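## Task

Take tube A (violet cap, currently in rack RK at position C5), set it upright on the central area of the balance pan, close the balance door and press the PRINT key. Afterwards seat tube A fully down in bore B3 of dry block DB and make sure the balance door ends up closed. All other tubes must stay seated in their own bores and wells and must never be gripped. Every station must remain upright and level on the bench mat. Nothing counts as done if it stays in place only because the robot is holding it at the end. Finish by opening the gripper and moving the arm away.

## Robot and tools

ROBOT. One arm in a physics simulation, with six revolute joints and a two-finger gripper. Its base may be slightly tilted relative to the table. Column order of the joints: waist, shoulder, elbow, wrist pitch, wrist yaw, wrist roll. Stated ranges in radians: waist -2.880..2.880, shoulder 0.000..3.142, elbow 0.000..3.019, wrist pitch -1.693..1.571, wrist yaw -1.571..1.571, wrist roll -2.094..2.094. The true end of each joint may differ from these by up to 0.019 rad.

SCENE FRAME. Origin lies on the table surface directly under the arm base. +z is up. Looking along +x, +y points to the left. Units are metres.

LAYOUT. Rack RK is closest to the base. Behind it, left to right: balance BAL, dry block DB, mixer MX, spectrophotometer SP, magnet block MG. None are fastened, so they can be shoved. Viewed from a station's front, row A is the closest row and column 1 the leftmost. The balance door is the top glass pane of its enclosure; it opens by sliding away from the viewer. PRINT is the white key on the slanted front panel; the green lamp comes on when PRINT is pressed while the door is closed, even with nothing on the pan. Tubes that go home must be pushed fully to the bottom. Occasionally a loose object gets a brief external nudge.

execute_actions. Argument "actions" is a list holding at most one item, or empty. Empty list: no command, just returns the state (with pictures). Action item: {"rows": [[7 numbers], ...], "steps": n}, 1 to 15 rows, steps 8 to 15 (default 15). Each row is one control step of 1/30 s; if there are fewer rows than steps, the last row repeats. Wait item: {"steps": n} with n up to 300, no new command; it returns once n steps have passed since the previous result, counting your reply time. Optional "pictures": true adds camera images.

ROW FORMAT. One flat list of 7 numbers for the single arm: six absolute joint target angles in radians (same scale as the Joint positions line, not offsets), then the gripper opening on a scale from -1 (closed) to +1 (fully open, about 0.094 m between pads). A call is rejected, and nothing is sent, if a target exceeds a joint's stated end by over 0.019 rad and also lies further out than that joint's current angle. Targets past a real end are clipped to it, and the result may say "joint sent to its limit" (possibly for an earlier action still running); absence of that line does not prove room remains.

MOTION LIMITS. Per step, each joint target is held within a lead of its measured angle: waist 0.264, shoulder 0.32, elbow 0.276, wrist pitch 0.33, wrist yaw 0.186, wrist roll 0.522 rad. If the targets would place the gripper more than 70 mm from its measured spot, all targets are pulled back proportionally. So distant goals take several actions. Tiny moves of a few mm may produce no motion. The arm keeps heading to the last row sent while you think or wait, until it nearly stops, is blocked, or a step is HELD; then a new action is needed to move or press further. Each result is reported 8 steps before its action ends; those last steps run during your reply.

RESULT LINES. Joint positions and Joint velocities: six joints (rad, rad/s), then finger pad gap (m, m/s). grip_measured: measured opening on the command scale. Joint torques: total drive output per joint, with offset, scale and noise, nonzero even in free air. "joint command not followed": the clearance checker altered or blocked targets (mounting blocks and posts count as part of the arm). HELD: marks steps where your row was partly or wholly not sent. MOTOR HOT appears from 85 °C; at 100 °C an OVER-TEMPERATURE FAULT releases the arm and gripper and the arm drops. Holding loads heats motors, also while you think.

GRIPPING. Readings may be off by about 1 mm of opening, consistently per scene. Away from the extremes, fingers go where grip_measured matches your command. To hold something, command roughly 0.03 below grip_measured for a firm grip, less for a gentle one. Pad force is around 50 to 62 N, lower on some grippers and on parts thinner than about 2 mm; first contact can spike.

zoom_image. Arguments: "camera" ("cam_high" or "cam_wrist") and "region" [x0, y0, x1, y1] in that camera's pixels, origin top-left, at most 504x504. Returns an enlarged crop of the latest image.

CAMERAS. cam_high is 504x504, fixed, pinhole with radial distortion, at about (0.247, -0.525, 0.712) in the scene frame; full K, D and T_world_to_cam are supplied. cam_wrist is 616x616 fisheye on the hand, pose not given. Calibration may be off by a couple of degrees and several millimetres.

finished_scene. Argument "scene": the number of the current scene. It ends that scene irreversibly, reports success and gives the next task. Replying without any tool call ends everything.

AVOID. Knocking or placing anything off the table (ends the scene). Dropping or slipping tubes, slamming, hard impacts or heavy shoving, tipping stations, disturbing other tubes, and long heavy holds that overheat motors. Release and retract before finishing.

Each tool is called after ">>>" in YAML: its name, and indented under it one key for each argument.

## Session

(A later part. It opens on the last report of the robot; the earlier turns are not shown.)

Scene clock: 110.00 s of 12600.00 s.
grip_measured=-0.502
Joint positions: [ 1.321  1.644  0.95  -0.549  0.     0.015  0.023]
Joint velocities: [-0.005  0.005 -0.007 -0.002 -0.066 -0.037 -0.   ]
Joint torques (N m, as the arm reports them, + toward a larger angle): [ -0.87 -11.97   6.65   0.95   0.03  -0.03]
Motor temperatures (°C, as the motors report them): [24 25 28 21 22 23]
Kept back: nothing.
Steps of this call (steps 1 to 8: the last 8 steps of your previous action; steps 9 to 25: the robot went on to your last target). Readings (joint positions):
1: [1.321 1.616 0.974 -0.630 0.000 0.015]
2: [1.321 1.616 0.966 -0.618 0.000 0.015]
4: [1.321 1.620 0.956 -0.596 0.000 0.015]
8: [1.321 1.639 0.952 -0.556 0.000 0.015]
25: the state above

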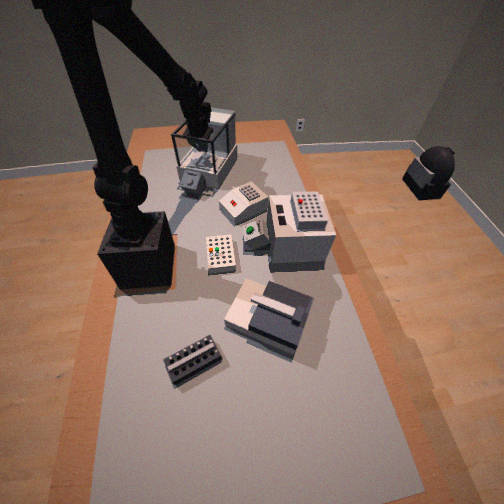

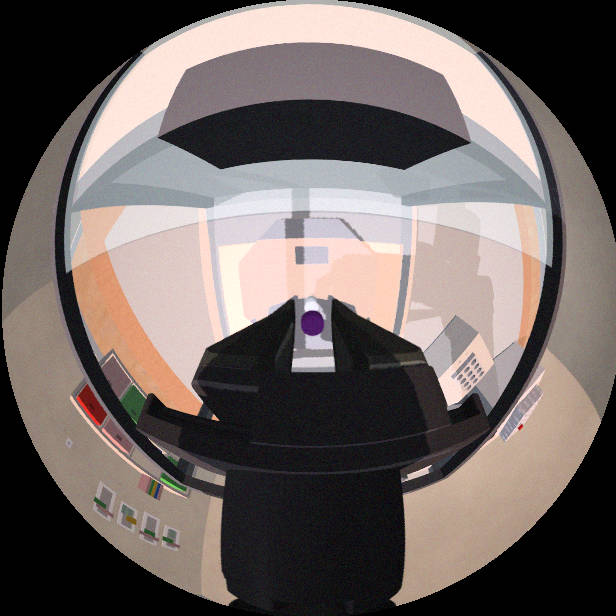

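>>> execute_actions:
  actions:
    - {"rows":[[1.305,1.64,0.95,-0.54,0,0.015,-0.5],[1.305,1.64,0.945,-0.54,0,0.015,-0.5],[1.305,1.64,0.945,-0.54,0,0.015,-0.55],[1.305,1.64,0.945,-0.54,0,0.015,-0.6],[1.305,1.64,0.945,-0.54,0,0.015,-0.65],[1.305,1.64,0.945,-0.54,0,0.015,-0.7],[1.305,1.64,0.945,-0.54,0,0.015,-0.74],[1.305,1.64,0.945,-0.54,0,0.015,-0.77],[1.305,1.64,0.945,-0.54,0,0.015,-0.8]]}

>>> execute_actions:
  actions:
    - {"rows":[[1.305,1.63,0.97,-0.58,0,0.015,-0.8],[1.305,1.62,0.98,-0.6,0,0.015,-0.8],[1.305,1.61,0.99,-0.62,0,0.015,-0.8],[1.305,1.605,1.0,-0.63,0,0.015,-0.8],[1.305,1.605,1.01,-0.64,0,0.015,-0.8],[1.305,1.605,1.02,-0.65,0,0.015,-0.8],[1.305,1.605,1.03,-0.66,0,0.015,-0.8],[1.305,1.605,1.04,-0.67,0,0.015,-0.8],[1.305,1.605,1.05,-0.68,0,0.015,-0.8],[1.305,1.605,1.06,-0.69,0,0.015,-0.8],[1.305,1.605,1.07,-0.7,0,0.015,-0.8]]}

>>> execute_actions:
  actions:
    - {"rows":[[1.305,1.59,1.075,-0.72,0,0.015,-0.8],[1.305,1.57,1.08,-0.745,0,0.015,-0.8],[1.305,1.55,1.085,-0.77,0,0.015,-0.8],[1.305,1.53,1.09,-0.8,0,0.015,-0.8],[1.305,1.51,1.095,-0.82,0,0.015,-0.8],[1.305,1.49,1.1,-0.85,0,0.015,-0.8],[1.305,1.47,1.105,-0.875,0,0.015,-0.8],[1.305,1.45,1.11,-0.9,0,0.015,-0.8],[1.305,1.43,1.12,-0.93,0,0.015,-0.8],[1.305,1.4,1.13,-0.97,0,0.015,-0.8],[1.305,1.37,1.13,-1.0,0,0.015,-0.8],[1.305,1.34,1.13,-1.03,0,0.015,-0.8],[1.305,1.31,1.13,-1.06,0,0.015,-0.8],[1.305,1.28,1.13,-1.09,0,0.015,-0.8],[1.305,1.25,1.13,-1.12,0,0.015,-0.8]]}

>>> execute_actions:
  actions:
    - {"rows":[[1.305,1.22,1.1,-1.12,0,0.015,-0.8],[1.3,1.19,1.06,-1.12,0,0.015,-0.8],[1.28,1.16,1.02,-1.11,0,0.015,-0.8],[1.25,1.14,0.98,-1.09,0,0.015,-0.8],[1.21,1.12,0.94,-1.07,0,0.015,-0.8],[1.16,1.11,0.9,-1.04,0,0.015,-0.8],[1.11,1.11,0.86,-1.0,0,0.015,-0.8],[1.06,1.12,0.83,-0.96,0,0.015,-0.8],[1.01,1.13,0.8,-0.92,0,0.015,-0.8],[0.96,1.15,0.77,-0.87,0,0.015,-0.8],[0.91,1.17,0.74,-0.82,0,0.015,-0.8],[0.87,1.2,0.71,-0.76,0,0.015,-0.8],[0.84,1.23,0.68,-0.7,0,0.015,-0.8],[0.82,1.26,0.65,-0.64,0,0.015,-0.8],[0.8,1.29,0.62,-0.58,0,0.015,-0.8]]}

>>> execute_actions:
  actions:
    - {"rows":[[0.8,1.31,0.6,-0.54,0,0.015,-0.8],[0.8,1.33,0.58,-0.5,0,0.015,-0.8],[0.8,1.35,0.56,-0.46,0,0.015,-0.8],[0.8,1.37,0.54,-0.42,0,0.015,-0.8],[0.8,1.39,0.52,-0.38,0,0.015,-0.8]]}

>>> execute_actions:
  actions:
    - {"steps":25}
  pictures: true

>>> zoom_image:
  camera: "cam_high"
  region: [200,130,300,230]

Scene clock: 111.90 s of 12600.00 s.
grip_measured=-0.718
Joint positions: [ 1.321  1.644  0.948 -0.549  0.     0.015  0.013]
Joint velocities: [-0.005 -0.005  0.002  0.007 -0.022  0.022 -0.036]
Joint torques (N m, as the arm reports them, + toward a larger angle): [ -0.84 -12.85   5.96   0.72   0.03  -0.03]
Motor temperatures (°C, as the motors report them): [24 25 28 21 22 23]
Steps of this call (steps 1 to 15: the robot went on to your last target; steps 16 to 50: nothing new was sent; steps 51 to 57: the first 7 steps of this action). Readings (joint positions):
51: [1.321 1.644 0.950 -0.549 0.000 0.015]
52: [1.321 1.644 0.949 -0.549 0.000 0.015]
54: [1.321 1.644 0.948 -0.549 0.000 0.015]
57: the state above

Scene clock: 112.40 s of 12600.00 s.
grip_measured=-0.773
Joint positions: [ 1.321  1.628  0.962 -0.632  0.     0.015  0.011]
Joint velocities: [-0.005 -0.044  0.154 -0.364 -0.022  0.007 -0.001]
Joint torques (N m, as the arm reports them, + toward a larger angle): [ -0.85 -13.52  10.69   0.25   0.03  -0.03]
Motor temperatures (°C, as the motors report them): [24 25 28 21 22 23]
Steps of this call (steps 1 to 8: the last 8 steps of your previous action; steps 9 to 15: the first 7 steps of this action). Readings (joint positions):
9: [1.321 1.644 0.948 -0.551 0.000 0.015]
10: [1.321 1.643 0.950 -0.559 0.000 0.015]
12: [1.321 1.636 0.953 -0.589 0.000 0.015]
15: the state above

Scene clock: 112.90 s of 12600.00 s.
grip_measured=-0.773
Joint positions: [ 1.321  1.549  1.037 -0.818  0.     0.015  0.011]
Joint velocities: [-0.005 -0.63   0.032 -0.759  0.081  0.007  0.   ]
Joint torques (N m, as the arm reports them, + toward a larger angle): [ -0.85 -15.3   11.73   0.39   0.03  -0.03]
Motor temperatures (°C, as the motors report them): [24 25 28 21 22 23]
Steps of this call (steps 1 to 8: the last 8 steps of your previous action; steps 9 to 15: the first 7 steps of this action). Readings (joint positions):
9: [1.321 1.623 1.033 -0.690 0.000 0.015]
10: [1.321 1.619 1.035 -0.702 0.000 0.015]
12: [1.321 1.601 1.035 -0.742 0.000 0.015]
15: the state above

Scene clock: 113.40 s of 12600.00 s.
grip_measured=-0.773
Joint positions: [ 1.239  1.088  0.95  -1.059 -0.003  0.015  0.011]
Joint velocities: [-1.177 -0.64  -1.096  0.549 -0.007 -0.007 -0.   ]
Joint torques (N m, as the arm reports them, + toward a larger angle): [-2.65 -1.89  7.43  0.96  0.14 -0.04]
Motor temperatures (°C, as the motors report them): [24 25 28 21 22 23]
Steps of this call (steps 1 to 8: the last 8 steps of your previous action; steps 9 to 15: the first 7 steps of this action). Readings (joint positions):
9: [1.321 1.294 1.081 -1.072 0.000 0.015]
10: [1.321 1.257 1.078 -1.088 0.000 0.015]
12: [1.312 1.183 1.049 -1.092 -0.000 0.015]
15: the state above

Scene clock: 113.90 s of 12600.00 s.
grip_measured=-0.773
Joint positions: [ 0.789  1.408  0.508 -0.43   0.002  0.015  0.011]
Joint velocities: [-0.005  0.278 -0.369  0.32  -0.037 -0.051 -0.001]
Joint torques (N m, as the arm reports them, + toward a larger angle): [ 1.05 -9.94  7.65  1.17  0.   -0.03]
Motor temperatures (°C, as the motors report them): [24 25 28 21 22 23]
Steps of this call (steps 1 to 8: the last 8 steps of your previous action; steps 9 to 15: the first 7 steps of this action). Readings (joint positions):
9: [0.830 1.244 0.655 -0.664 0.001 0.015]
10: [0.806 1.282 0.625 -0.607 0.003 0.015]
12: [0.788 1.349 0.570 -0.517 0.003 0.015]
15: the state above

Scene clock: 114.73 s of 12600.00 s.
grip_measured=-0.773
Joint positions: [ 0.789  1.404  0.495 -0.394  0.002  0.015  0.011]
Joint velocities: [-0.005 -0.005 -0.017 -0.012  0.007 -0.066  0.   ]
Joint torques (N m, as the arm reports them, + toward a larger angle): [ 0.93 -8.06  6.93  0.87 -0.01 -0.03]
Motor temperatures (°C, as the motors report them): [24 25 28 21 22 23]
Kept back: nothing.
Steps of this call (steps 1 to 8: the last 8 steps of your previous action; steps 9 to 25: the robot went on to your last target). Readings (joint positions):
1: [0.789 1.414 0.499 -0.422 0.002 0.015]
2: [0.789 1.414 0.495 -0.417 0.002 0.015]
4: [0.789 1.412 0.495 -0.406 0.002 0.015]
8: [0.789 1.404 0.495 -0.395 0.002 0.015]
25: the state above

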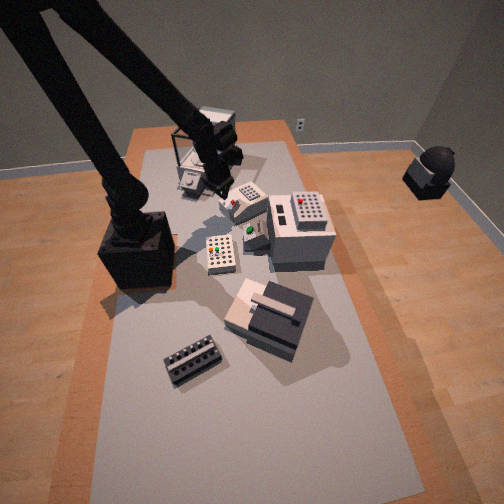

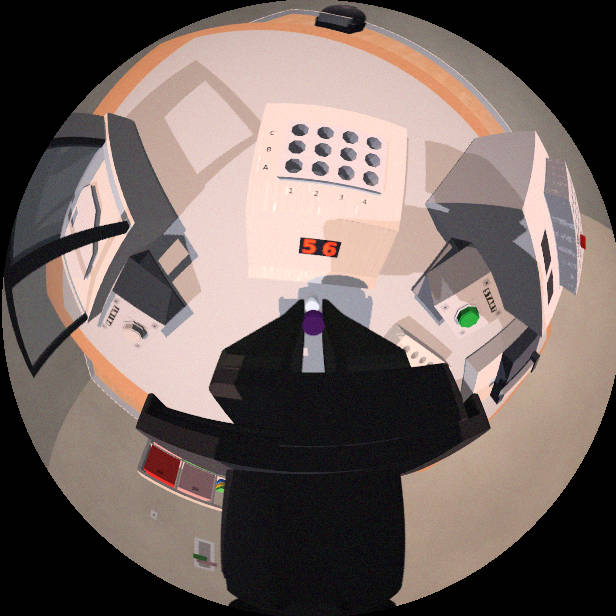

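Region (200, 130, 300, 230) of cam_high's 504x504 image, scaled by 5.040, with more detail than that image has.

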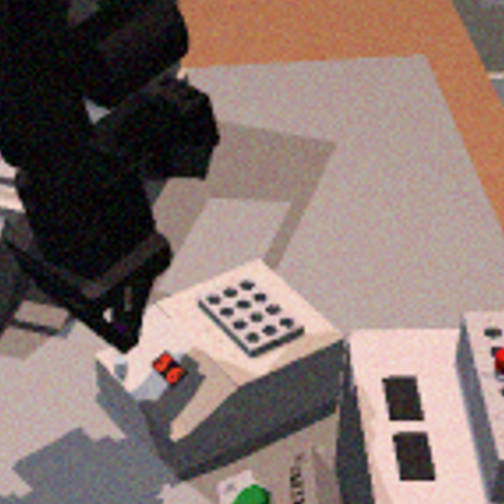

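>>> execute_actions:
  actions:
    - {"rows":[[0.79,1.39,0.56,-0.42,0,0.015,-0.8],[0.78,1.39,0.6,-0.45,0,0.015,-0.8],[0.77,1.39,0.64,-0.49,0,0.015,-0.8],[0.76,1.39,0.68,-0.53,0,0.015,-0.8],[0.75,1.4,0.72,-0.56,0,0.015,-0.8],[0.74,1.415,0.76,-0.58,0,0.015,-0.8],[0.73,1.43,0.8,-0.6,0,0.015,-0.8],[0.72,1.445,0.83,-0.62,0,0.015,-0.8],[0.72,1.46,0.86,-0.63,0,0.015,-0.8],[0.72,1.475,0.89,-0.645,0,0.015,-0.8],[0.72,1.49,0.92,-0.66,0,0.015,-0.8],[0.72,1.5,0.93,-0.66,0,0.015,-0.8]]}

>>> execute_actions:
  actions:
    - {"steps":25}
  pictures: true

>>> zoom_image:
  camera: "cam_high"
  region: [200,130,300,230]

Scene clock: 115.50 s of 12600.00 s.
grip_measured=-0.773
Joint positions: [ 0.775  1.407  0.645 -0.544  0.002  0.015  0.011]
Joint velocities: [-0.19   0.122  1.082 -0.613  0.051  0.007  0.   ]
Joint torques (N m, as the arm reports them, + toward a larger angle): [-1.76 -7.15  9.98  0.54  0.02 -0.03]
Motor temperatures (°C, as the motors report them): [24 25 28 21 22 23]
Steps of this call (steps 1 to 15: the robot went on to your last target; step 16: nothing new was sent; steps 17 to 23: the first 7 steps of this action). Readings (joint positions):
17: [0.789 1.404 0.497 -0.398 0.002 0.015]
18: [0.789 1.404 0.505 -0.412 0.002 0.015]
20: [0.788 1.404 0.545 -0.468 0.002 0.015]
23: the state above

Scene clock: 116.33 s of 12600.00 s.
grip_measured=-0.773
Joint positions: [ 0.729  1.496  0.921 -0.652  0.001  0.015  0.011]
Joint velocities: [-0.015  0.005 -0.012 -0.002  0.051 -0.022  0.   ]
Joint torques (N m, as the arm reports them, + toward a larger angle): [ -0.8  -10.43   7.76   0.24   0.01  -0.03]
Motor temperatures (°C, as the motors report them): [24 25 28 21 22 23]
Kept back: nothing.
Steps of this call (steps 1 to 8: the last 8 steps of your previous action; steps 9 to 25: the robot went on to your last target). Readings (joint positions):
1: [0.768 1.413 0.685 -0.564 0.002 0.015]
2: [0.759 1.422 0.728 -0.585 0.001 0.015]
4: [0.743 1.450 0.817 -0.619 0.001 0.015]
8: [0.729 1.490 0.920 -0.633 0.001 0.015]
25: the state above

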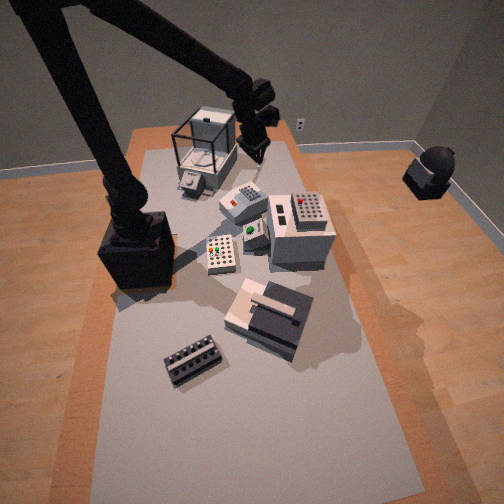

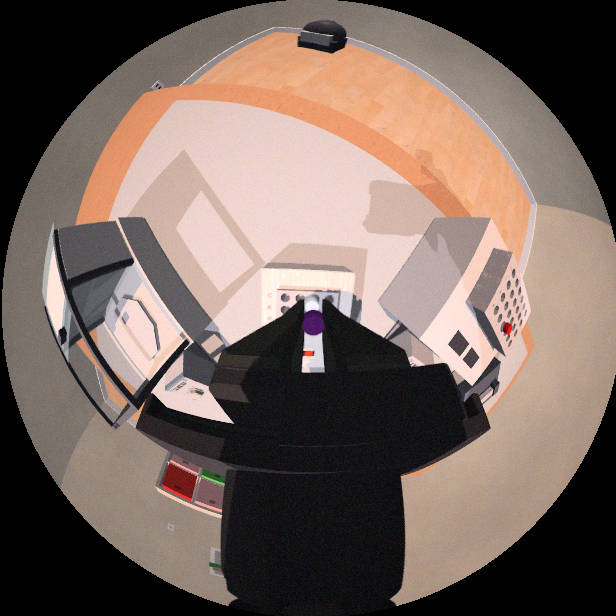

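Region (200, 130, 300, 230) of cam_high's 504x504 image, scaled by 5.040, with more detail than that image has.

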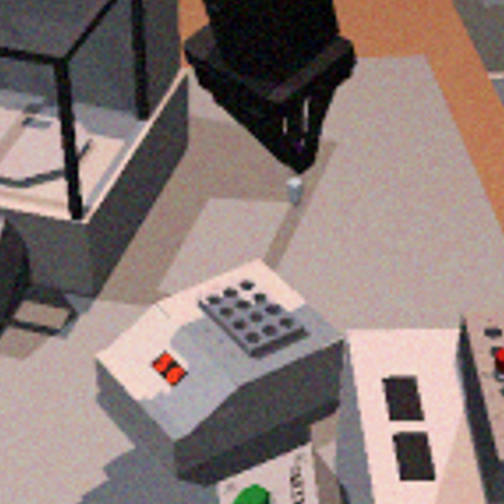

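>>> execute_actions:
  actions:
    - {"rows":[[0.72,1.5,0.9,-0.63,0,0.015,-0.8],[0.72,1.5,0.88,-0.61,0,0.015,-0.8],[0.72,1.5,0.86,-0.59,0,0.015,-0.8],[0.72,1.5,0.84,-0.57,0,0.015,-0.8],[0.72,1.5,0.82,-0.55,0,0.015,-0.8],[0.72,1.5,0.8,-0.53,0,0.015,-0.8],[0.72,1.5,0.78,-0.51,0,0.015,-0.8],[0.72,1.5,0.76,-0.49,0,0.015,-0.8],[0.72,1.5,0.745,-0.47,0,0.015,-0.8],[0.72,1.5,0.73,-0.455,0,0.015,-0.8]]}

>>> execute_actions:
  actions:
    - {"steps":25}
  pictures: true

>>> zoom_image:
  camera: "cam_high"
  region: [215,155,285,225]

>>> zoom_image:
  camera: "cam_wrist"
  region: [230,200,400,370]

Scene clock: 117.07 s of 12600.00 s.
grip_measured=-0.773
Joint positions: [ 0.729  1.496  0.815 -0.558  0.001  0.015  0.011]
Joint velocities: [ 0.005 -0.015 -0.681  0.53   0.007  0.022 -0.001]
Joint torques (N m, as the arm reports them, + toward a larger angle): [-0.68 -9.5   6.98  0.82  0.02 -0.02]
Motor temperatures (°C, as the motors report them): [24 25 28 21 22 23]
Steps of this call (steps 1 to 15: the robot went on to your last target; steps 16 to 22: the first 7 steps of this action). Readings (joint positions):
16: [0.729 1.496 0.918 -0.649 0.001 0.015]
17: [0.729 1.496 0.911 -0.641 0.001 0.015]
19: [0.729 1.496 0.882 -0.610 0.001 0.015]
22: the state above

Scene clock: 117.90 s of 12600.00 s.
grip_measured=-0.773
Joint positions: [ 0.729  1.503  0.711 -0.47   0.001  0.015  0.011]
Joint velocities: [-0.005  0.005  0.012  0.002 -0.051  0.037 -0.   ]
Joint torques (N m, as the arm reports them, + toward a larger angle): [-0.68 -9.55  7.24  0.96  0.01 -0.03]
Motor temperatures (°C, as the motors report them): [24 25 28 21 22 23]
Kept back: nothing.
Steps of this call (steps 1 to 8: the last 8 steps of your previous action; steps 9 to 25: the robot went on to your last target). Readings (joint positions):
1: [0.729 1.496 0.792 -0.541 0.001 0.015]
2: [0.729 1.496 0.769 -0.523 0.001 0.015]
4: [0.729 1.497 0.731 -0.495 0.001 0.015]
8: [0.729 1.503 0.711 -0.482 0.001 0.015]
25: the state above

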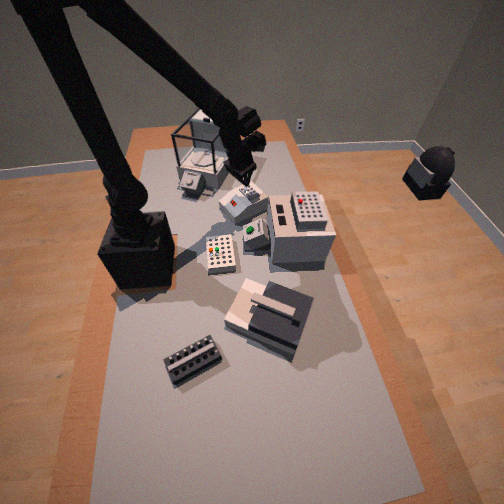

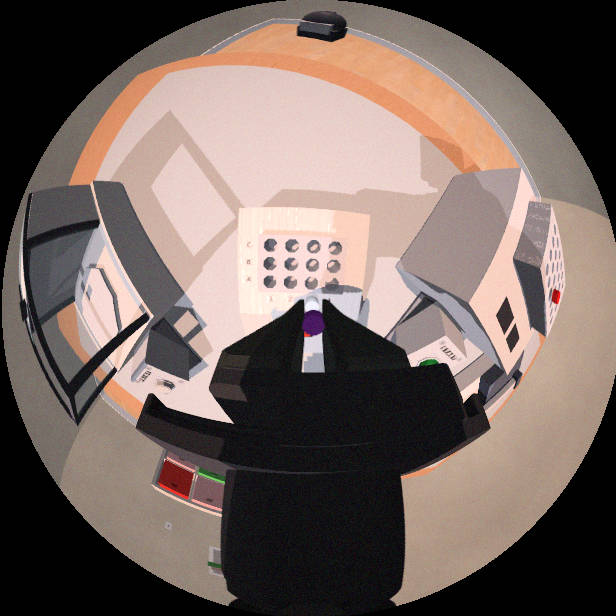

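Region (215, 155, 285, 225) of cam_high's 504x504 image, scaled by 7.200, with more detail than that image has.

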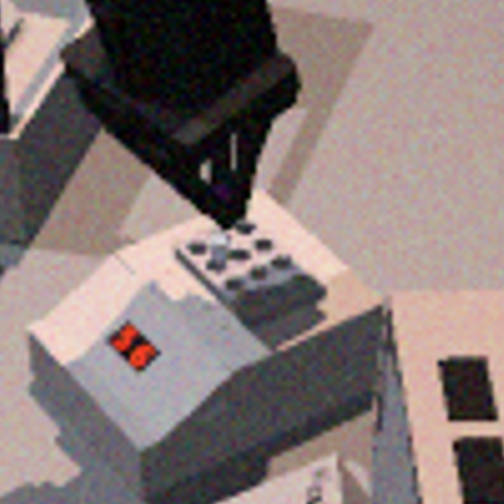

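Region (230, 200, 400, 370) of cam_wrist's 616x616 image, scaled by 2.965, with more detail than that image has.

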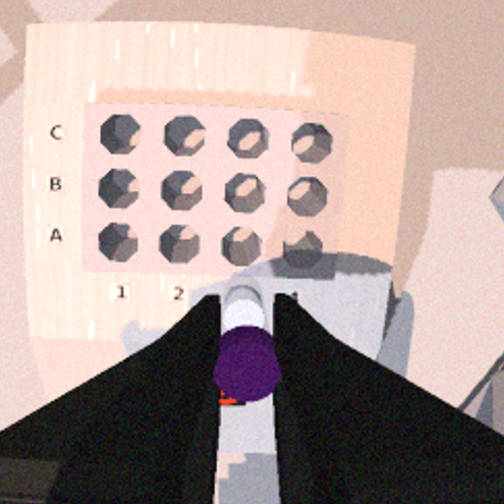

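>>> execute_actions:
  actions:
    - {"rows":[[0.72,1.51,0.73,-0.445,0,0.015,-0.8],[0.72,1.52,0.73,-0.435,0,0.015,-0.8],[0.72,1.53,0.73,-0.425,0,0.015,-0.8],[0.72,1.54,0.73,-0.415,0,0.015,-0.8],[0.72,1.55,0.73,-0.405,0,0.015,-0.8],[0.72,1.56,0.73,-0.395,0,0.015,-0.8],[0.72,1.57,0.73,-0.385,0,0.015,-0.8],[0.72,1.58,0.73,-0.375,0,0.015,-0.8]]}

>>> execute_actions:
  actions:
    - {"steps":25}
  pictures: true

>>> zoom_image:
  camera: "cam_high"
  region: [215,155,285,225]

>>> zoom_image:
  camera: "cam_wrist"
  region: [230,200,400,370]

Scene clock: 118.73 s of 12600.00 s.
grip_measured=-0.773
Joint positions: [ 0.729  1.538  0.711 -0.418  0.001  0.015  0.011]
Joint velocities: [ 0.005  0.337  0.012  0.276 -0.051  0.037 -0.   ]
Joint torques (N m, as the arm reports them, + toward a larger angle): [-0.68 -8.38  7.1   0.84  0.02 -0.02]
Motor temperatures (°C, as the motors report them): [24 25 28 21 22 23]
Steps of this call (steps 1 to 15: the robot went on to your last target; steps 16 to 18: nothing new was sent; steps 19 to 25: the first 7 steps of this action). Readings (joint positions):
19: [0.729 1.503 0.711 -0.469 0.001 0.015]
20: [0.729 1.504 0.711 -0.464 0.001 0.015]
22: [0.729 1.511 0.711 -0.448 0.001 0.015]
25: the state above

Scene clock: 119.57 s of 12600.00 s.
grip_measured=-0.773
Joint positions: [ 0.729  1.583  0.711 -0.387  0.001  0.015  0.011]
Joint velocities: [-0.015  0.005 -0.007 -0.012 -0.007 -0.037 -0.   ]
Joint torques (N m, as the arm reports them, + toward a larger angle): [ -0.71 -10.14   6.8    0.86   0.06  -0.02]
Motor temperatures (°C, as the motors report them): [24 25 28 21 22 23]
Kept back: nothing.
Steps of this call (steps 1 to 8: the last 8 steps of your previous action; steps 9 to 25: the robot went on to your last target). Readings (joint positions):
1: [0.729 1.550 0.711 -0.408 0.001 0.015]
2: [0.729 1.562 0.711 -0.401 0.001 0.015]
4: [0.729 1.579 0.711 -0.392 0.001 0.015]
8: [0.729 1.583 0.711 -0.387 0.001 0.015]
25: the state above

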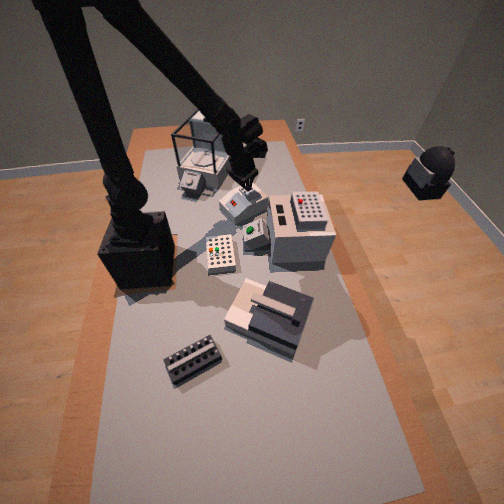

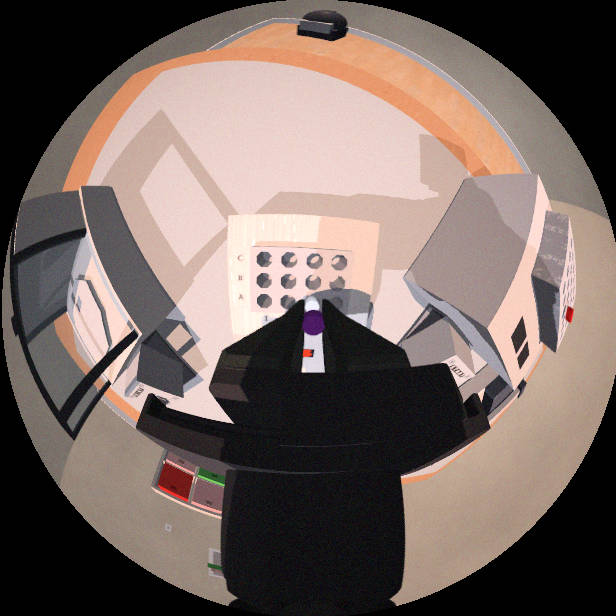

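Region (215, 155, 285, 225) of cam_high's 504x504 image, scaled by 7.200, with more detail than that image has.

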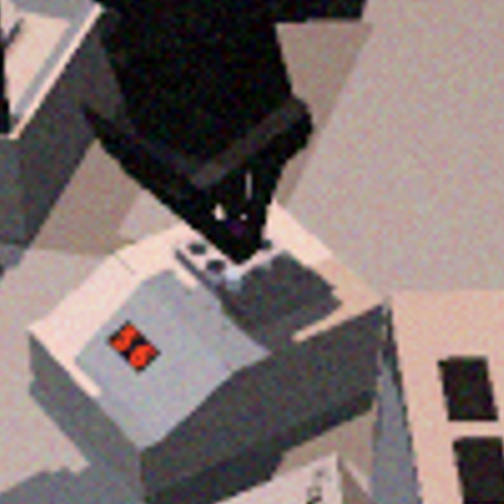

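Region (230, 200, 400, 370) of cam_wrist's 616x616 image, scaled by 2.965, with more detail than that image has.

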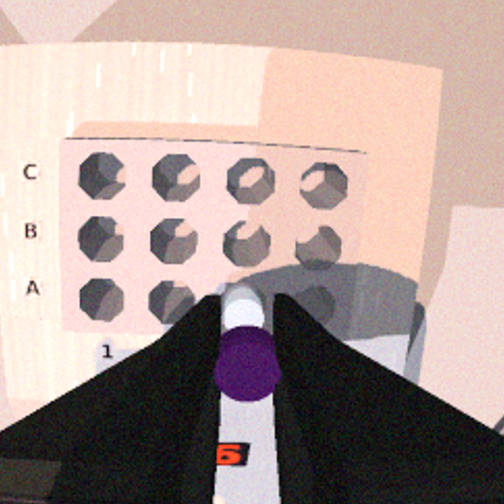

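>>> execute_actions:
  actions:
    - {"rows":[[0.72,1.59,0.73,-0.365,0,0.015,-0.8],[0.72,1.6,0.73,-0.355,0,0.015,-0.8],[0.72,1.61,0.73,-0.345,0,0.015,-0.8],[0.72,1.62,0.73,-0.335,0,0.015,-0.8],[0.72,1.63,0.73,-0.325,0,0.015,-0.8],[0.72,1.635,0.73,-0.32,0,0.015,-0.8]]}

>>> execute_actions:
  actions:
    - {"steps":25}
  pictures: true

>>> zoom_image:
  camera: "cam_high"
  region: [215,155,285,225]

>>> zoom_image:
  camera: "cam_wrist"
  region: [230,200,400,370]

Scene clock: 120.27 s of 12600.00 s.
grip_measured=-0.773
Joint positions: [ 0.729  1.617  0.711 -0.354 -0.002  0.015  0.011]
Joint velocities: [-0.005  0.269  0.002  0.164  0.066 -0.051 -0.001]
Joint torques (N m, as the arm reports them, + toward a larger angle): [-1.03 -9.87  6.62  1.2   0.15 -0.03]
Motor temperatures (°C, as the motors report them): [24 25 28 21 22 23]
Steps of this call (steps 1 to 14: the robot went on to your last target; steps 15 to 21: the first 7 steps of this action). Readings (joint positions):
15: [0.729 1.583 0.711 -0.385 0.001 0.015]
16: [0.729 1.584 0.711 -0.382 0.001 0.015]
18: [0.729 1.591 0.711 -0.372 -0.000 0.015]
21: the state above

Scene clock: 121.10 s of 12600.00 s.
grip_measured=-0.773
Joint positions: [ 0.729  1.635  0.711 -0.34  -0.003  0.015  0.011]
Joint velocities: [-0.005  0.005 -0.007  0.007  0.051  0.007 -0.001]
Joint torques (N m, as the arm reports them, + toward a larger angle): [ -0.72 -10.26   6.46   1.16   0.18  -0.03]
Motor temperatures (°C, as the motors report them): [24 25 28 21 22 23]
Kept back: nothing.
Steps of this call (steps 1 to 8: the last 8 steps of your previous action; steps 9 to 25: the robot went on to your last target). Readings (joint positions):
1: [0.729 1.625 0.711 -0.349 -0.002 0.015]
2: [0.729 1.632 0.711 -0.344 -0.002 0.015]
4: [0.729 1.635 0.711 -0.341 -0.003 0.015]
8: [0.729 1.635 0.711 -0.340 -0.003 0.015]
25: the state above

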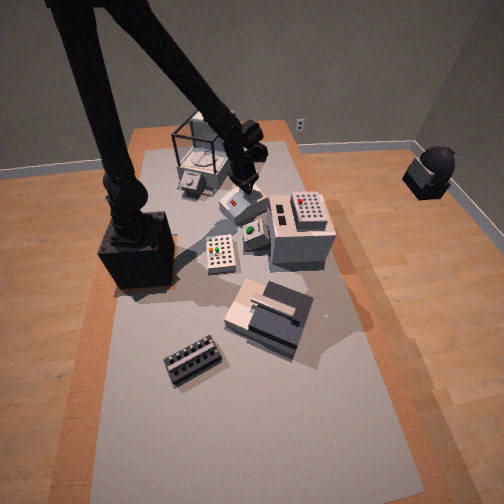

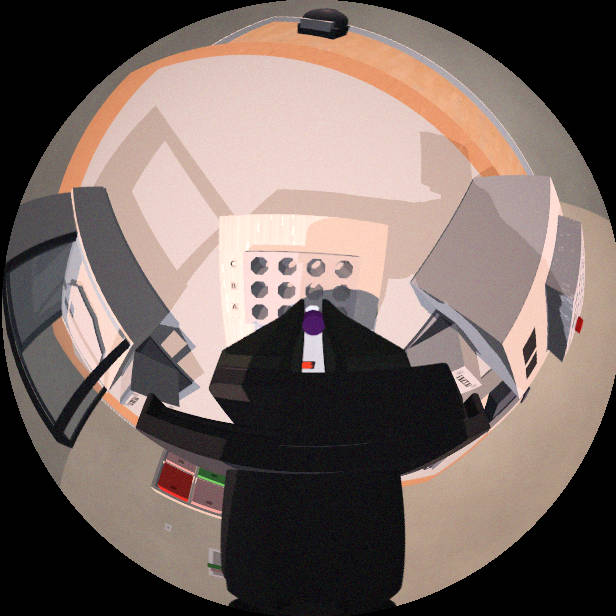

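Region (215, 155, 285, 225) of cam_high's 504x504 image, scaled by 7.200, with more detail than that image has.

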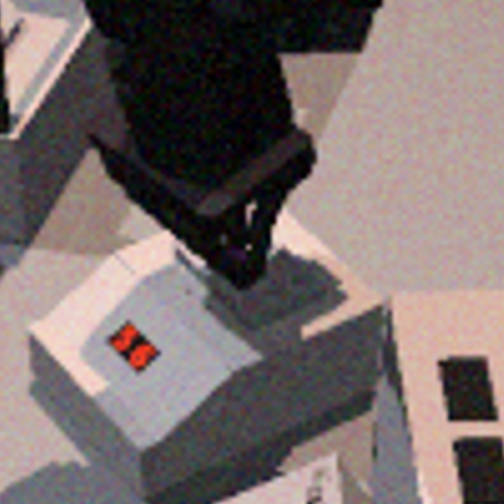

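Region (230, 200, 400, 370) of cam_wrist's 616x616 image, scaled by 2.965, with more detail than that image has.

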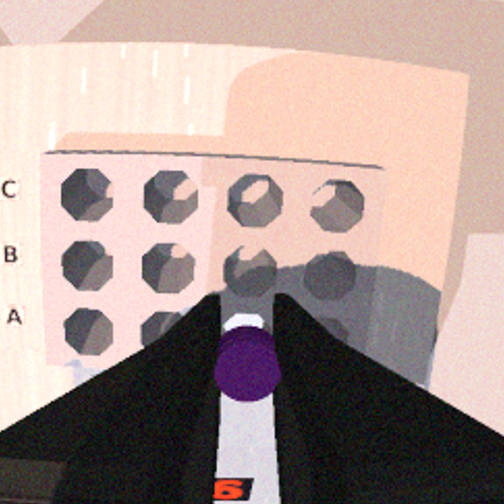

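>>> execute_actions:
  actions:
    - {"rows":[[0.72,1.62,0.73,-0.345,0,0.015,-0.8],[0.72,1.61,0.73,-0.36,0,0.015,-0.8],[0.72,1.6,0.73,-0.375,0,0.015,-0.8],[0.72,1.59,0.73,-0.385,0,0.015,-0.8],[0.72,1.58,0.73,-0.395,0,0.015,-0.8],[0.72,1.57,0.73,-0.405,0,0.015,-0.8],[0.72,1.56,0.73,-0.415,0,0.015,-0.8],[0.72,1.555,0.74,-0.42,0,0.015,-0.8],[0.72,1.555,0.76,-0.43,0,0.015,-0.8],[0.72,1.555,0.78,-0.44,0,0.015,-0.8],[0.72,1.56,0.79,-0.45,0,0.015,-0.8],[0.715,1.57,0.8,-0.45,0,0.015,-0.8],[0.715,1.58,0.81,-0.45,0,0.015,-0.8],[0.715,1.59,0.81,-0.445,0,0.015,-0.8],[0.715,1.6,0.81,-0.44,0,0.015,-0.8]]}

>>> execute_actions:
  actions:
    - {"steps":30}
  pictures: true

>>> zoom_image:
  camera: "cam_high"
  region: [215,155,285,225]

>>> zoom_image:
  camera: "cam_wrist"
  region: [230,200,400,370]

Scene clock: 121.83 s of 12600.00 s.
grip_measured=-0.773
Joint positions: [ 0.729  1.605  0.712 -0.374 -0.002  0.015  0.011]
Joint velocities: [-0.005 -0.308 -0.002 -0.281 -0.022  0.051  0.   ]
Joint torques (N m, as the arm reports them, + toward a larger angle): [ -0.48 -12.1    6.61  -0.3    0.12  -0.02]
Motor temperatures (°C, as the motors report them): [24 25 28 21 22 23]
Steps of this call (steps 1 to 15: the robot went on to your last target; steps 16 to 22: the first 7 steps of this action). Readings (joint positions):
16: [0.729 1.635 0.711 -0.341 -0.003 0.015]
17: [0.729 1.634 0.711 -0.343 -0.003 0.015]
19: [0.729 1.629 0.711 -0.353 -0.003 0.015]
22: the state above

Scene clock: 122.83 s of 12600.00 s.
grip_measured=-0.773
Joint positions: [ 0.729  1.596  0.778 -0.443 -0.     0.015  0.011]
Joint velocities: [ 0.015  0.005  0.002 -0.007  0.007 -0.037  0.001]
Joint torques (N m, as the arm reports them, + toward a larger angle): [ -1.12 -10.18   8.13   0.56   0.08  -0.02]
Motor temperatures (°C, as the motors report them): [24 25 28 21 22 23]
Kept back: nothing.
Steps of this call (steps 1 to 8: the last 8 steps of your previous action; steps 9 to 30: the robot went on to your last target). Readings (joint positions):
1: [0.729 1.593 0.712 -0.383 -0.001 0.015]
2: [0.729 1.582 0.713 -0.393 -0.001 0.015]
4: [0.729 1.569 0.726 -0.420 -0.001 0.015]
8: [0.729 1.576 0.759 -0.443 -0.000 0.015]
30: the state above
The arm was judged still, so your last target was given up. Only a new action makes it travel on or press farther. Fingers that are still opening or closing keep moving.

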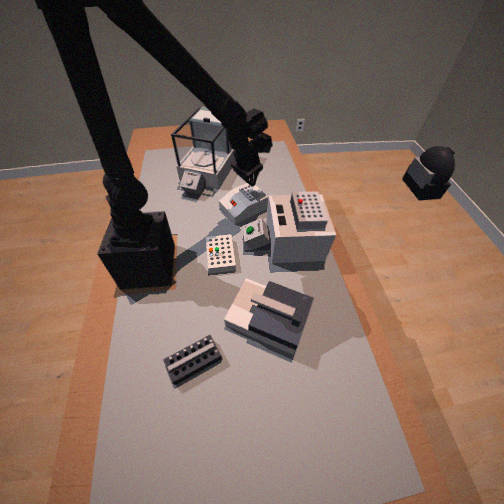

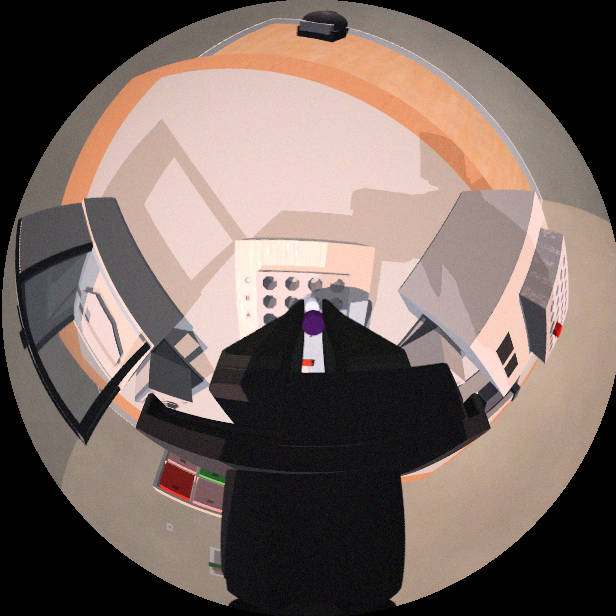

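Region (215, 155, 285, 225) of cam_high's 504x504 image, scaled by 7.200, with more detail than that image has.

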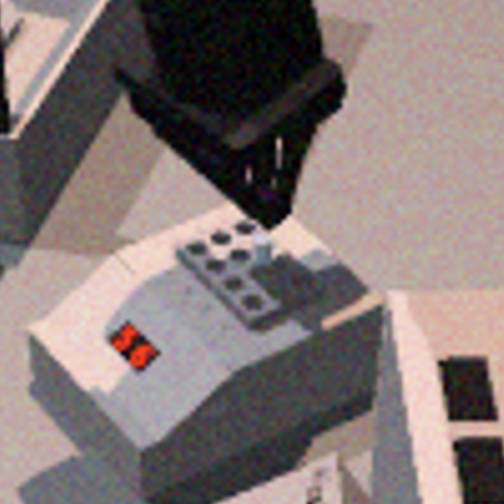

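Region (230, 200, 400, 370) of cam_wrist's 616x616 image, scaled by 2.965, with more detail than that image has.

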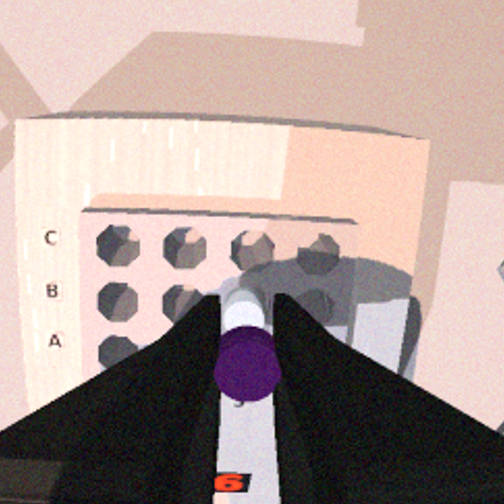

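>>> execute_actions:
  actions:
    - {"rows":[[0.71,1.6,0.79,-0.43,0,0.015,-0.8],[0.71,1.6,0.78,-0.42,0,0.015,-0.8],[0.71,1.6,0.77,-0.41,0,0.015,-0.8],[0.71,1.605,0.762,-0.4,0,0.015,-0.8],[0.71,1.61,0.758,-0.39,0,0.015,-0.8],[0.71,1.615,0.758,-0.385,0,0.015,-0.8]]}

>>> execute_actions:
  actions:
    - {"steps":25}
  pictures: true

>>> zoom_image:
  camera: "cam_wrist"
  region: [230,200,400,370]

Scene clock: 125.87 s of 12600.00 s.
grip_measured=-0.773
Joint positions: [ 0.728  1.596  0.768 -0.411 -0.     0.015  0.011]
Joint velocities: [-0.005 -0.005 -0.022  0.105  0.007 -0.051 -0.001]
Joint torques (N m, as the arm reports them, + toward a larger angle): [-1.32 -8.94  5.07  1.08  0.11 -0.03]
Motor temperatures (°C, as the motors report them): [24 25 28 21 22 23]
Steps of this call (steps 1 to 84: nothing new was sent; steps 85 to 91: the first 7 steps of this action). Readings (joint positions):
85: [0.729 1.596 0.778 -0.443 -0.000 0.015]
86: [0.729 1.596 0.778 -0.442 -0.000 0.015]
88: [0.728 1.596 0.773 -0.430 -0.000 0.015]
91: the state above

Scene clock: 126.70 s of 12600.00 s.
grip_measured=-0.773
Joint positions: [ 0.727  1.596  0.766 -0.402 -0.     0.015  0.011]
Joint velocities: [-0.005 -0.015 -0.007  0.002  0.037 -0.022 -0.   ]
Joint torques (N m, as the arm reports them, + toward a larger angle): [-1.07 -8.8   5.1   1.11  0.1  -0.04]
Motor temperatures (°C, as the motors report them): [24 25 28 21 22 23]
Kept back: nothing.
Steps of this call (steps 1 to 8: the last 8 steps of your previous action; steps 9 to 15: the robot went on to your last target; steps 16 to 25: nothing new was sent). Readings (joint positions):
1: [0.728 1.596 0.767 -0.408 -0.000 0.015]
2: [0.728 1.596 0.767 -0.405 -0.000 0.015]
4: [0.728 1.596 0.766 -0.403 -0.000 0.015]
8: [0.728 1.596 0.766 -0.402 -0.000 0.015]
25: the state above
The arm was judged still, so your last target was given up. Only a new action makes it travel on or press farther. Fingers that are still opening or closing keep moving.

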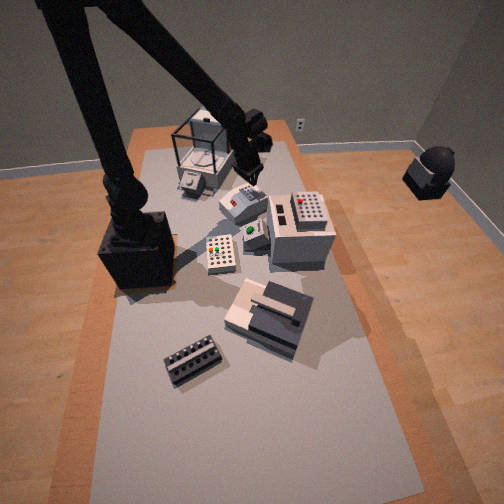

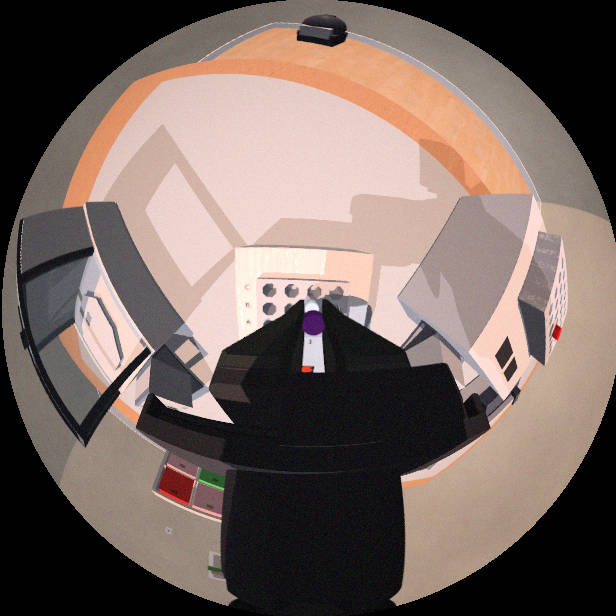

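Region (230, 200, 400, 370) of cam_wrist's 616x616 image, scaled by 2.965, with more detail than that image has.

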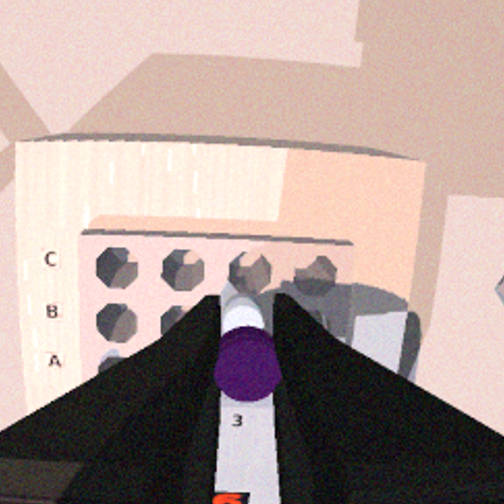

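>>> execute_actions:
  actions:
    - {"rows":[[0.71,1.59,0.79,-0.42,0,0.015,-0.8],[0.71,1.575,0.79,-0.44,0,0.015,-0.8],[0.71,1.56,0.79,-0.46,0,0.015,-0.8],[0.705,1.55,0.79,-0.48,0,0.015,-0.8],[0.705,1.54,0.78,-0.48,0,0.015,-0.8],[0.705,1.54,0.77,-0.475,0,0.015,-0.8],[0.705,1.54,0.76,-0.47,0,0.015,-0.8]]}

>>> execute_actions:
  actions:
    - {"steps":25}
  pictures: true

>>> zoom_image:
  camera: "cam_wrist"
  region: [260,230,360,330]

>>> zoom_image:
  camera: "cam_high"
  region: [230,165,275,210]

Scene clock: 127.43 s of 12600.00 s.
grip_measured=-0.773
Joint positions: [ 0.725  1.569  0.763 -0.463 -0.     0.015  0.011]
Joint velocities: [-0.034 -0.19  -0.056  0.007  0.007 -0.022  0.   ]
Joint torques (N m, as the arm reports them, + toward a larger angle): [ -1.17 -11.71   5.78   0.21   0.09  -0.02]
Motor temperatures (°C, as the motors report them): [24 25 28 21 22 23]
Steps of this call (steps 1 to 15: nothing new was sent; steps 16 to 22: the first 7 steps of this action). Readings (joint positions):
16: [0.727 1.595 0.766 -0.404 -0.000 0.015]
17: [0.727 1.593 0.766 -0.410 -0.000 0.015]
19: [0.727 1.586 0.766 -0.437 -0.000 0.015]
22: the state above

Scene clock: 128.27 s of 12600.00 s.
grip_measured=-0.773
Joint positions: [ 0.722  1.553  0.757 -0.463 -0.     0.015  0.011]
Joint velocities: [-0.005 -0.005  0.002  0.002  0.007 -0.007 -0.001]
Joint torques (N m, as the arm reports them, + toward a larger angle): [ -1.21 -11.08   6.11   0.24   0.09  -0.02]
Motor temperatures (°C, as the motors report them): [24 25 28 21 22 23]
Kept back: nothing.
Steps of this call (steps 1 to 8: the last 8 steps of your previous action; steps 9 to 25: the robot went on to your last target). Readings (joint positions):
1: [0.723 1.563 0.761 -0.463 -0.000 0.015]
2: [0.723 1.558 0.759 -0.463 -0.000 0.015]
4: [0.722 1.554 0.758 -0.463 -0.000 0.015]
8: [0.722 1.553 0.757 -0.463 -0.000 0.015]
25: the state above

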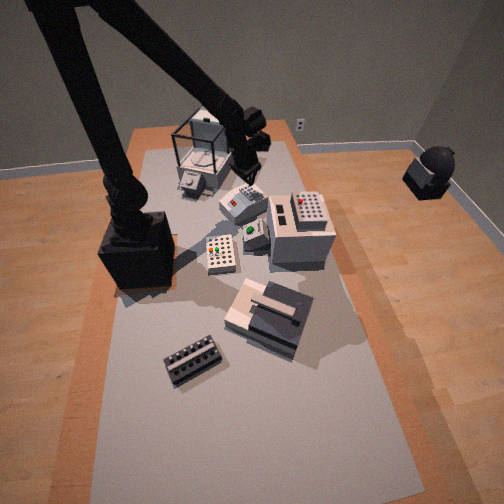

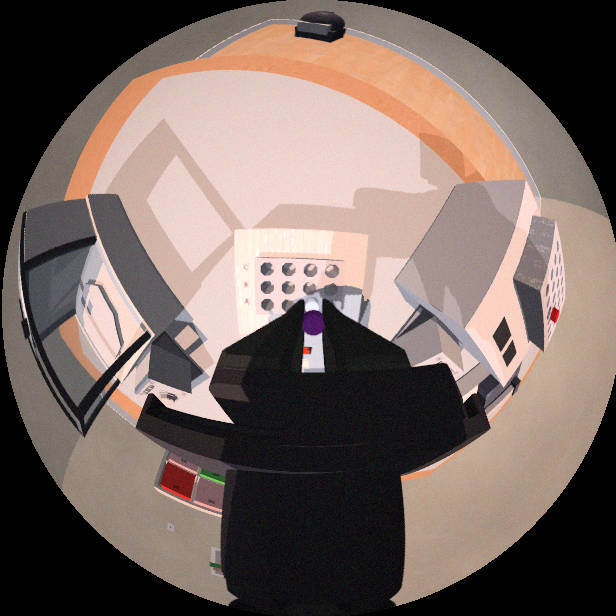

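Region (260, 230, 360, 330) of cam_wrist's 616x616 image, scaled by 5.040, with more detail than that image has.

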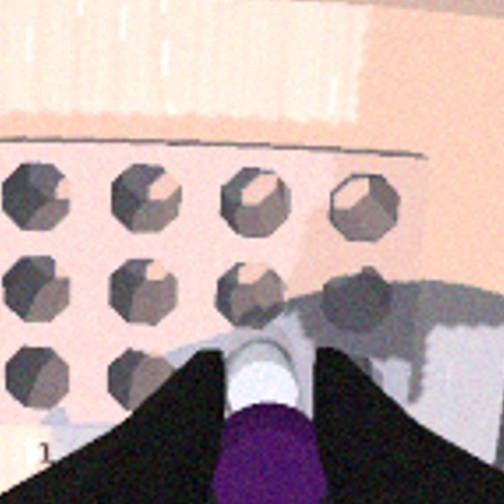

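Region (230, 165, 275, 210) of cam_high's 504x504 image, scaled by 11.200, with more detail than that image has.

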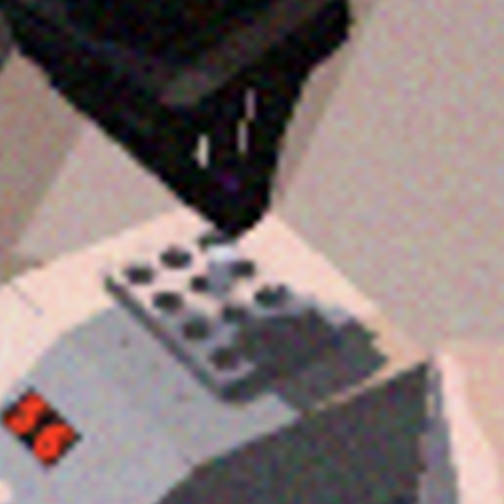

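>>> execute_actions:
  actions:
    - {"rows":[[0.74,1.56,0.76,-0.45,0,0.015,-0.8],[0.74,1.57,0.757,-0.435,0,0.015,-0.8],[0.74,1.58,0.754,-0.42,0,0.015,-0.8],[0.74,1.59,0.751,-0.405,0,0.015,-0.8],[0.74,1.6,0.748,-0.395,0,0.015,-0.8],[0.74,1.61,0.745,-0.385,0,0.015,-0.8]]}

>>> execute_actions:
  actions:
    - {"steps":25}
  pictures: true

>>> zoom_image:
  camera: "cam_wrist"
  region: [260,230,360,330]

>>> zoom_image:
  camera: "cam_high"
  region: [230,165,275,210]

Scene clock: 129.07 s of 12600.00 s.
grip_measured=-0.773
Joint positions: [ 0.723  1.586  0.75  -0.41  -0.     0.015  0.011]
Joint velocities: [ 0.005  0.288 -0.046  0.247 -0.037  0.007  0.001]
Joint torques (N m, as the arm reports them, + toward a larger angle): [ 0.89 -9.66  5.39  0.79  0.13 -0.02]
Motor temperatures (°C, as the motors report them): [24 25 28 21 22 23]
Steps of this call (steps 1 to 15: the robot went on to your last target; steps 16 to 17: nothing new was sent; steps 18 to 24: the first 7 steps of this action). Readings (joint positions):
18: [0.722 1.553 0.757 -0.463 -0.000 0.015]
19: [0.722 1.554 0.756 -0.461 -0.000 0.015]
21: [0.723 1.561 0.754 -0.443 -0.000 0.015]
24: the state above

Scene clock: 129.90 s of 12600.00 s.
grip_measured=-0.773
Joint positions: [ 0.726  1.609  0.748 -0.392 -0.001  0.015  0.011]
Joint velocities: [-0.015 -0.015 -0.007 -0.022  0.022  0.022  0.   ]
Joint torques (N m, as the arm reports them, + toward a larger angle): [  0.93 -10.29   5.26   0.7    0.12  -0.03]
Motor temperatures (°C, as the motors report them): [24 25 28 21 22 23]
Kept back: nothing.
Steps of this call (steps 1 to 8: the last 8 steps of your previous action; steps 9 to 25: the robot went on to your last target). Readings (joint positions):
1: [0.724 1.595 0.749 -0.403 -0.001 0.015]
2: [0.725 1.602 0.748 -0.398 -0.001 0.015]
4: [0.726 1.609 0.748 -0.392 -0.001 0.015]
8: [0.726 1.609 0.748 -0.392 -0.001 0.015]
25: the state above

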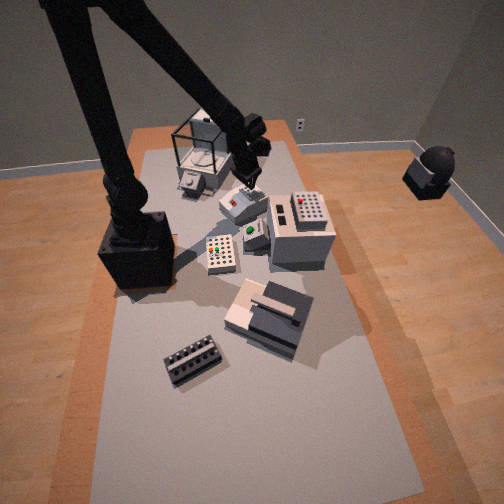

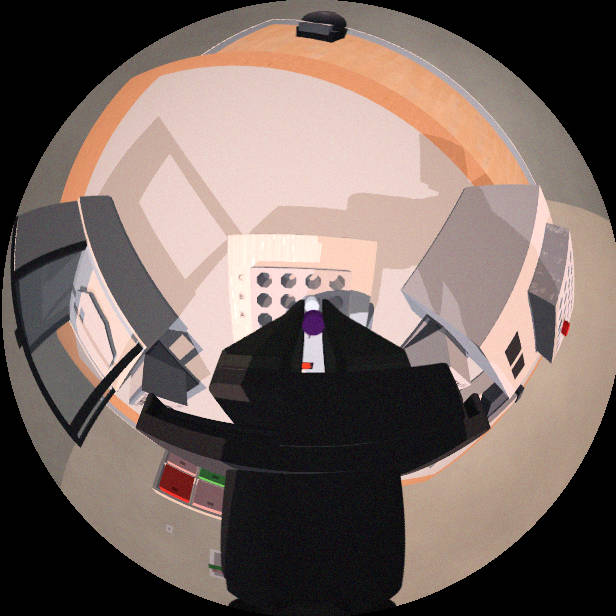

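Region (260, 230, 360, 330) of cam_wrist's 616x616 image, scaled by 5.040, with more detail than that image has.

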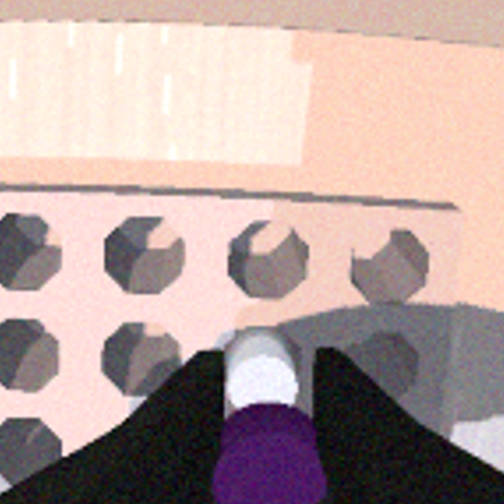

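Region (230, 165, 275, 210) of cam_high's 504x504 image, scaled by 11.200, with more detail than that image has.

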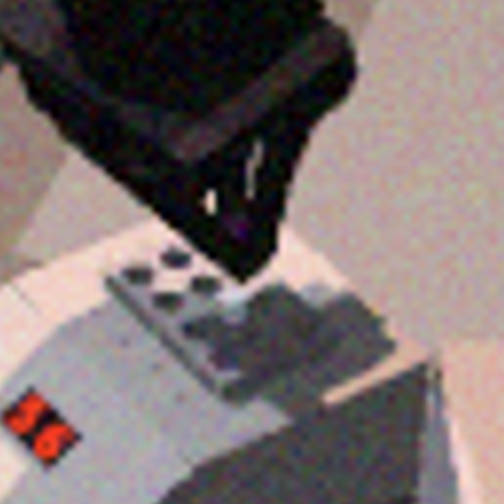

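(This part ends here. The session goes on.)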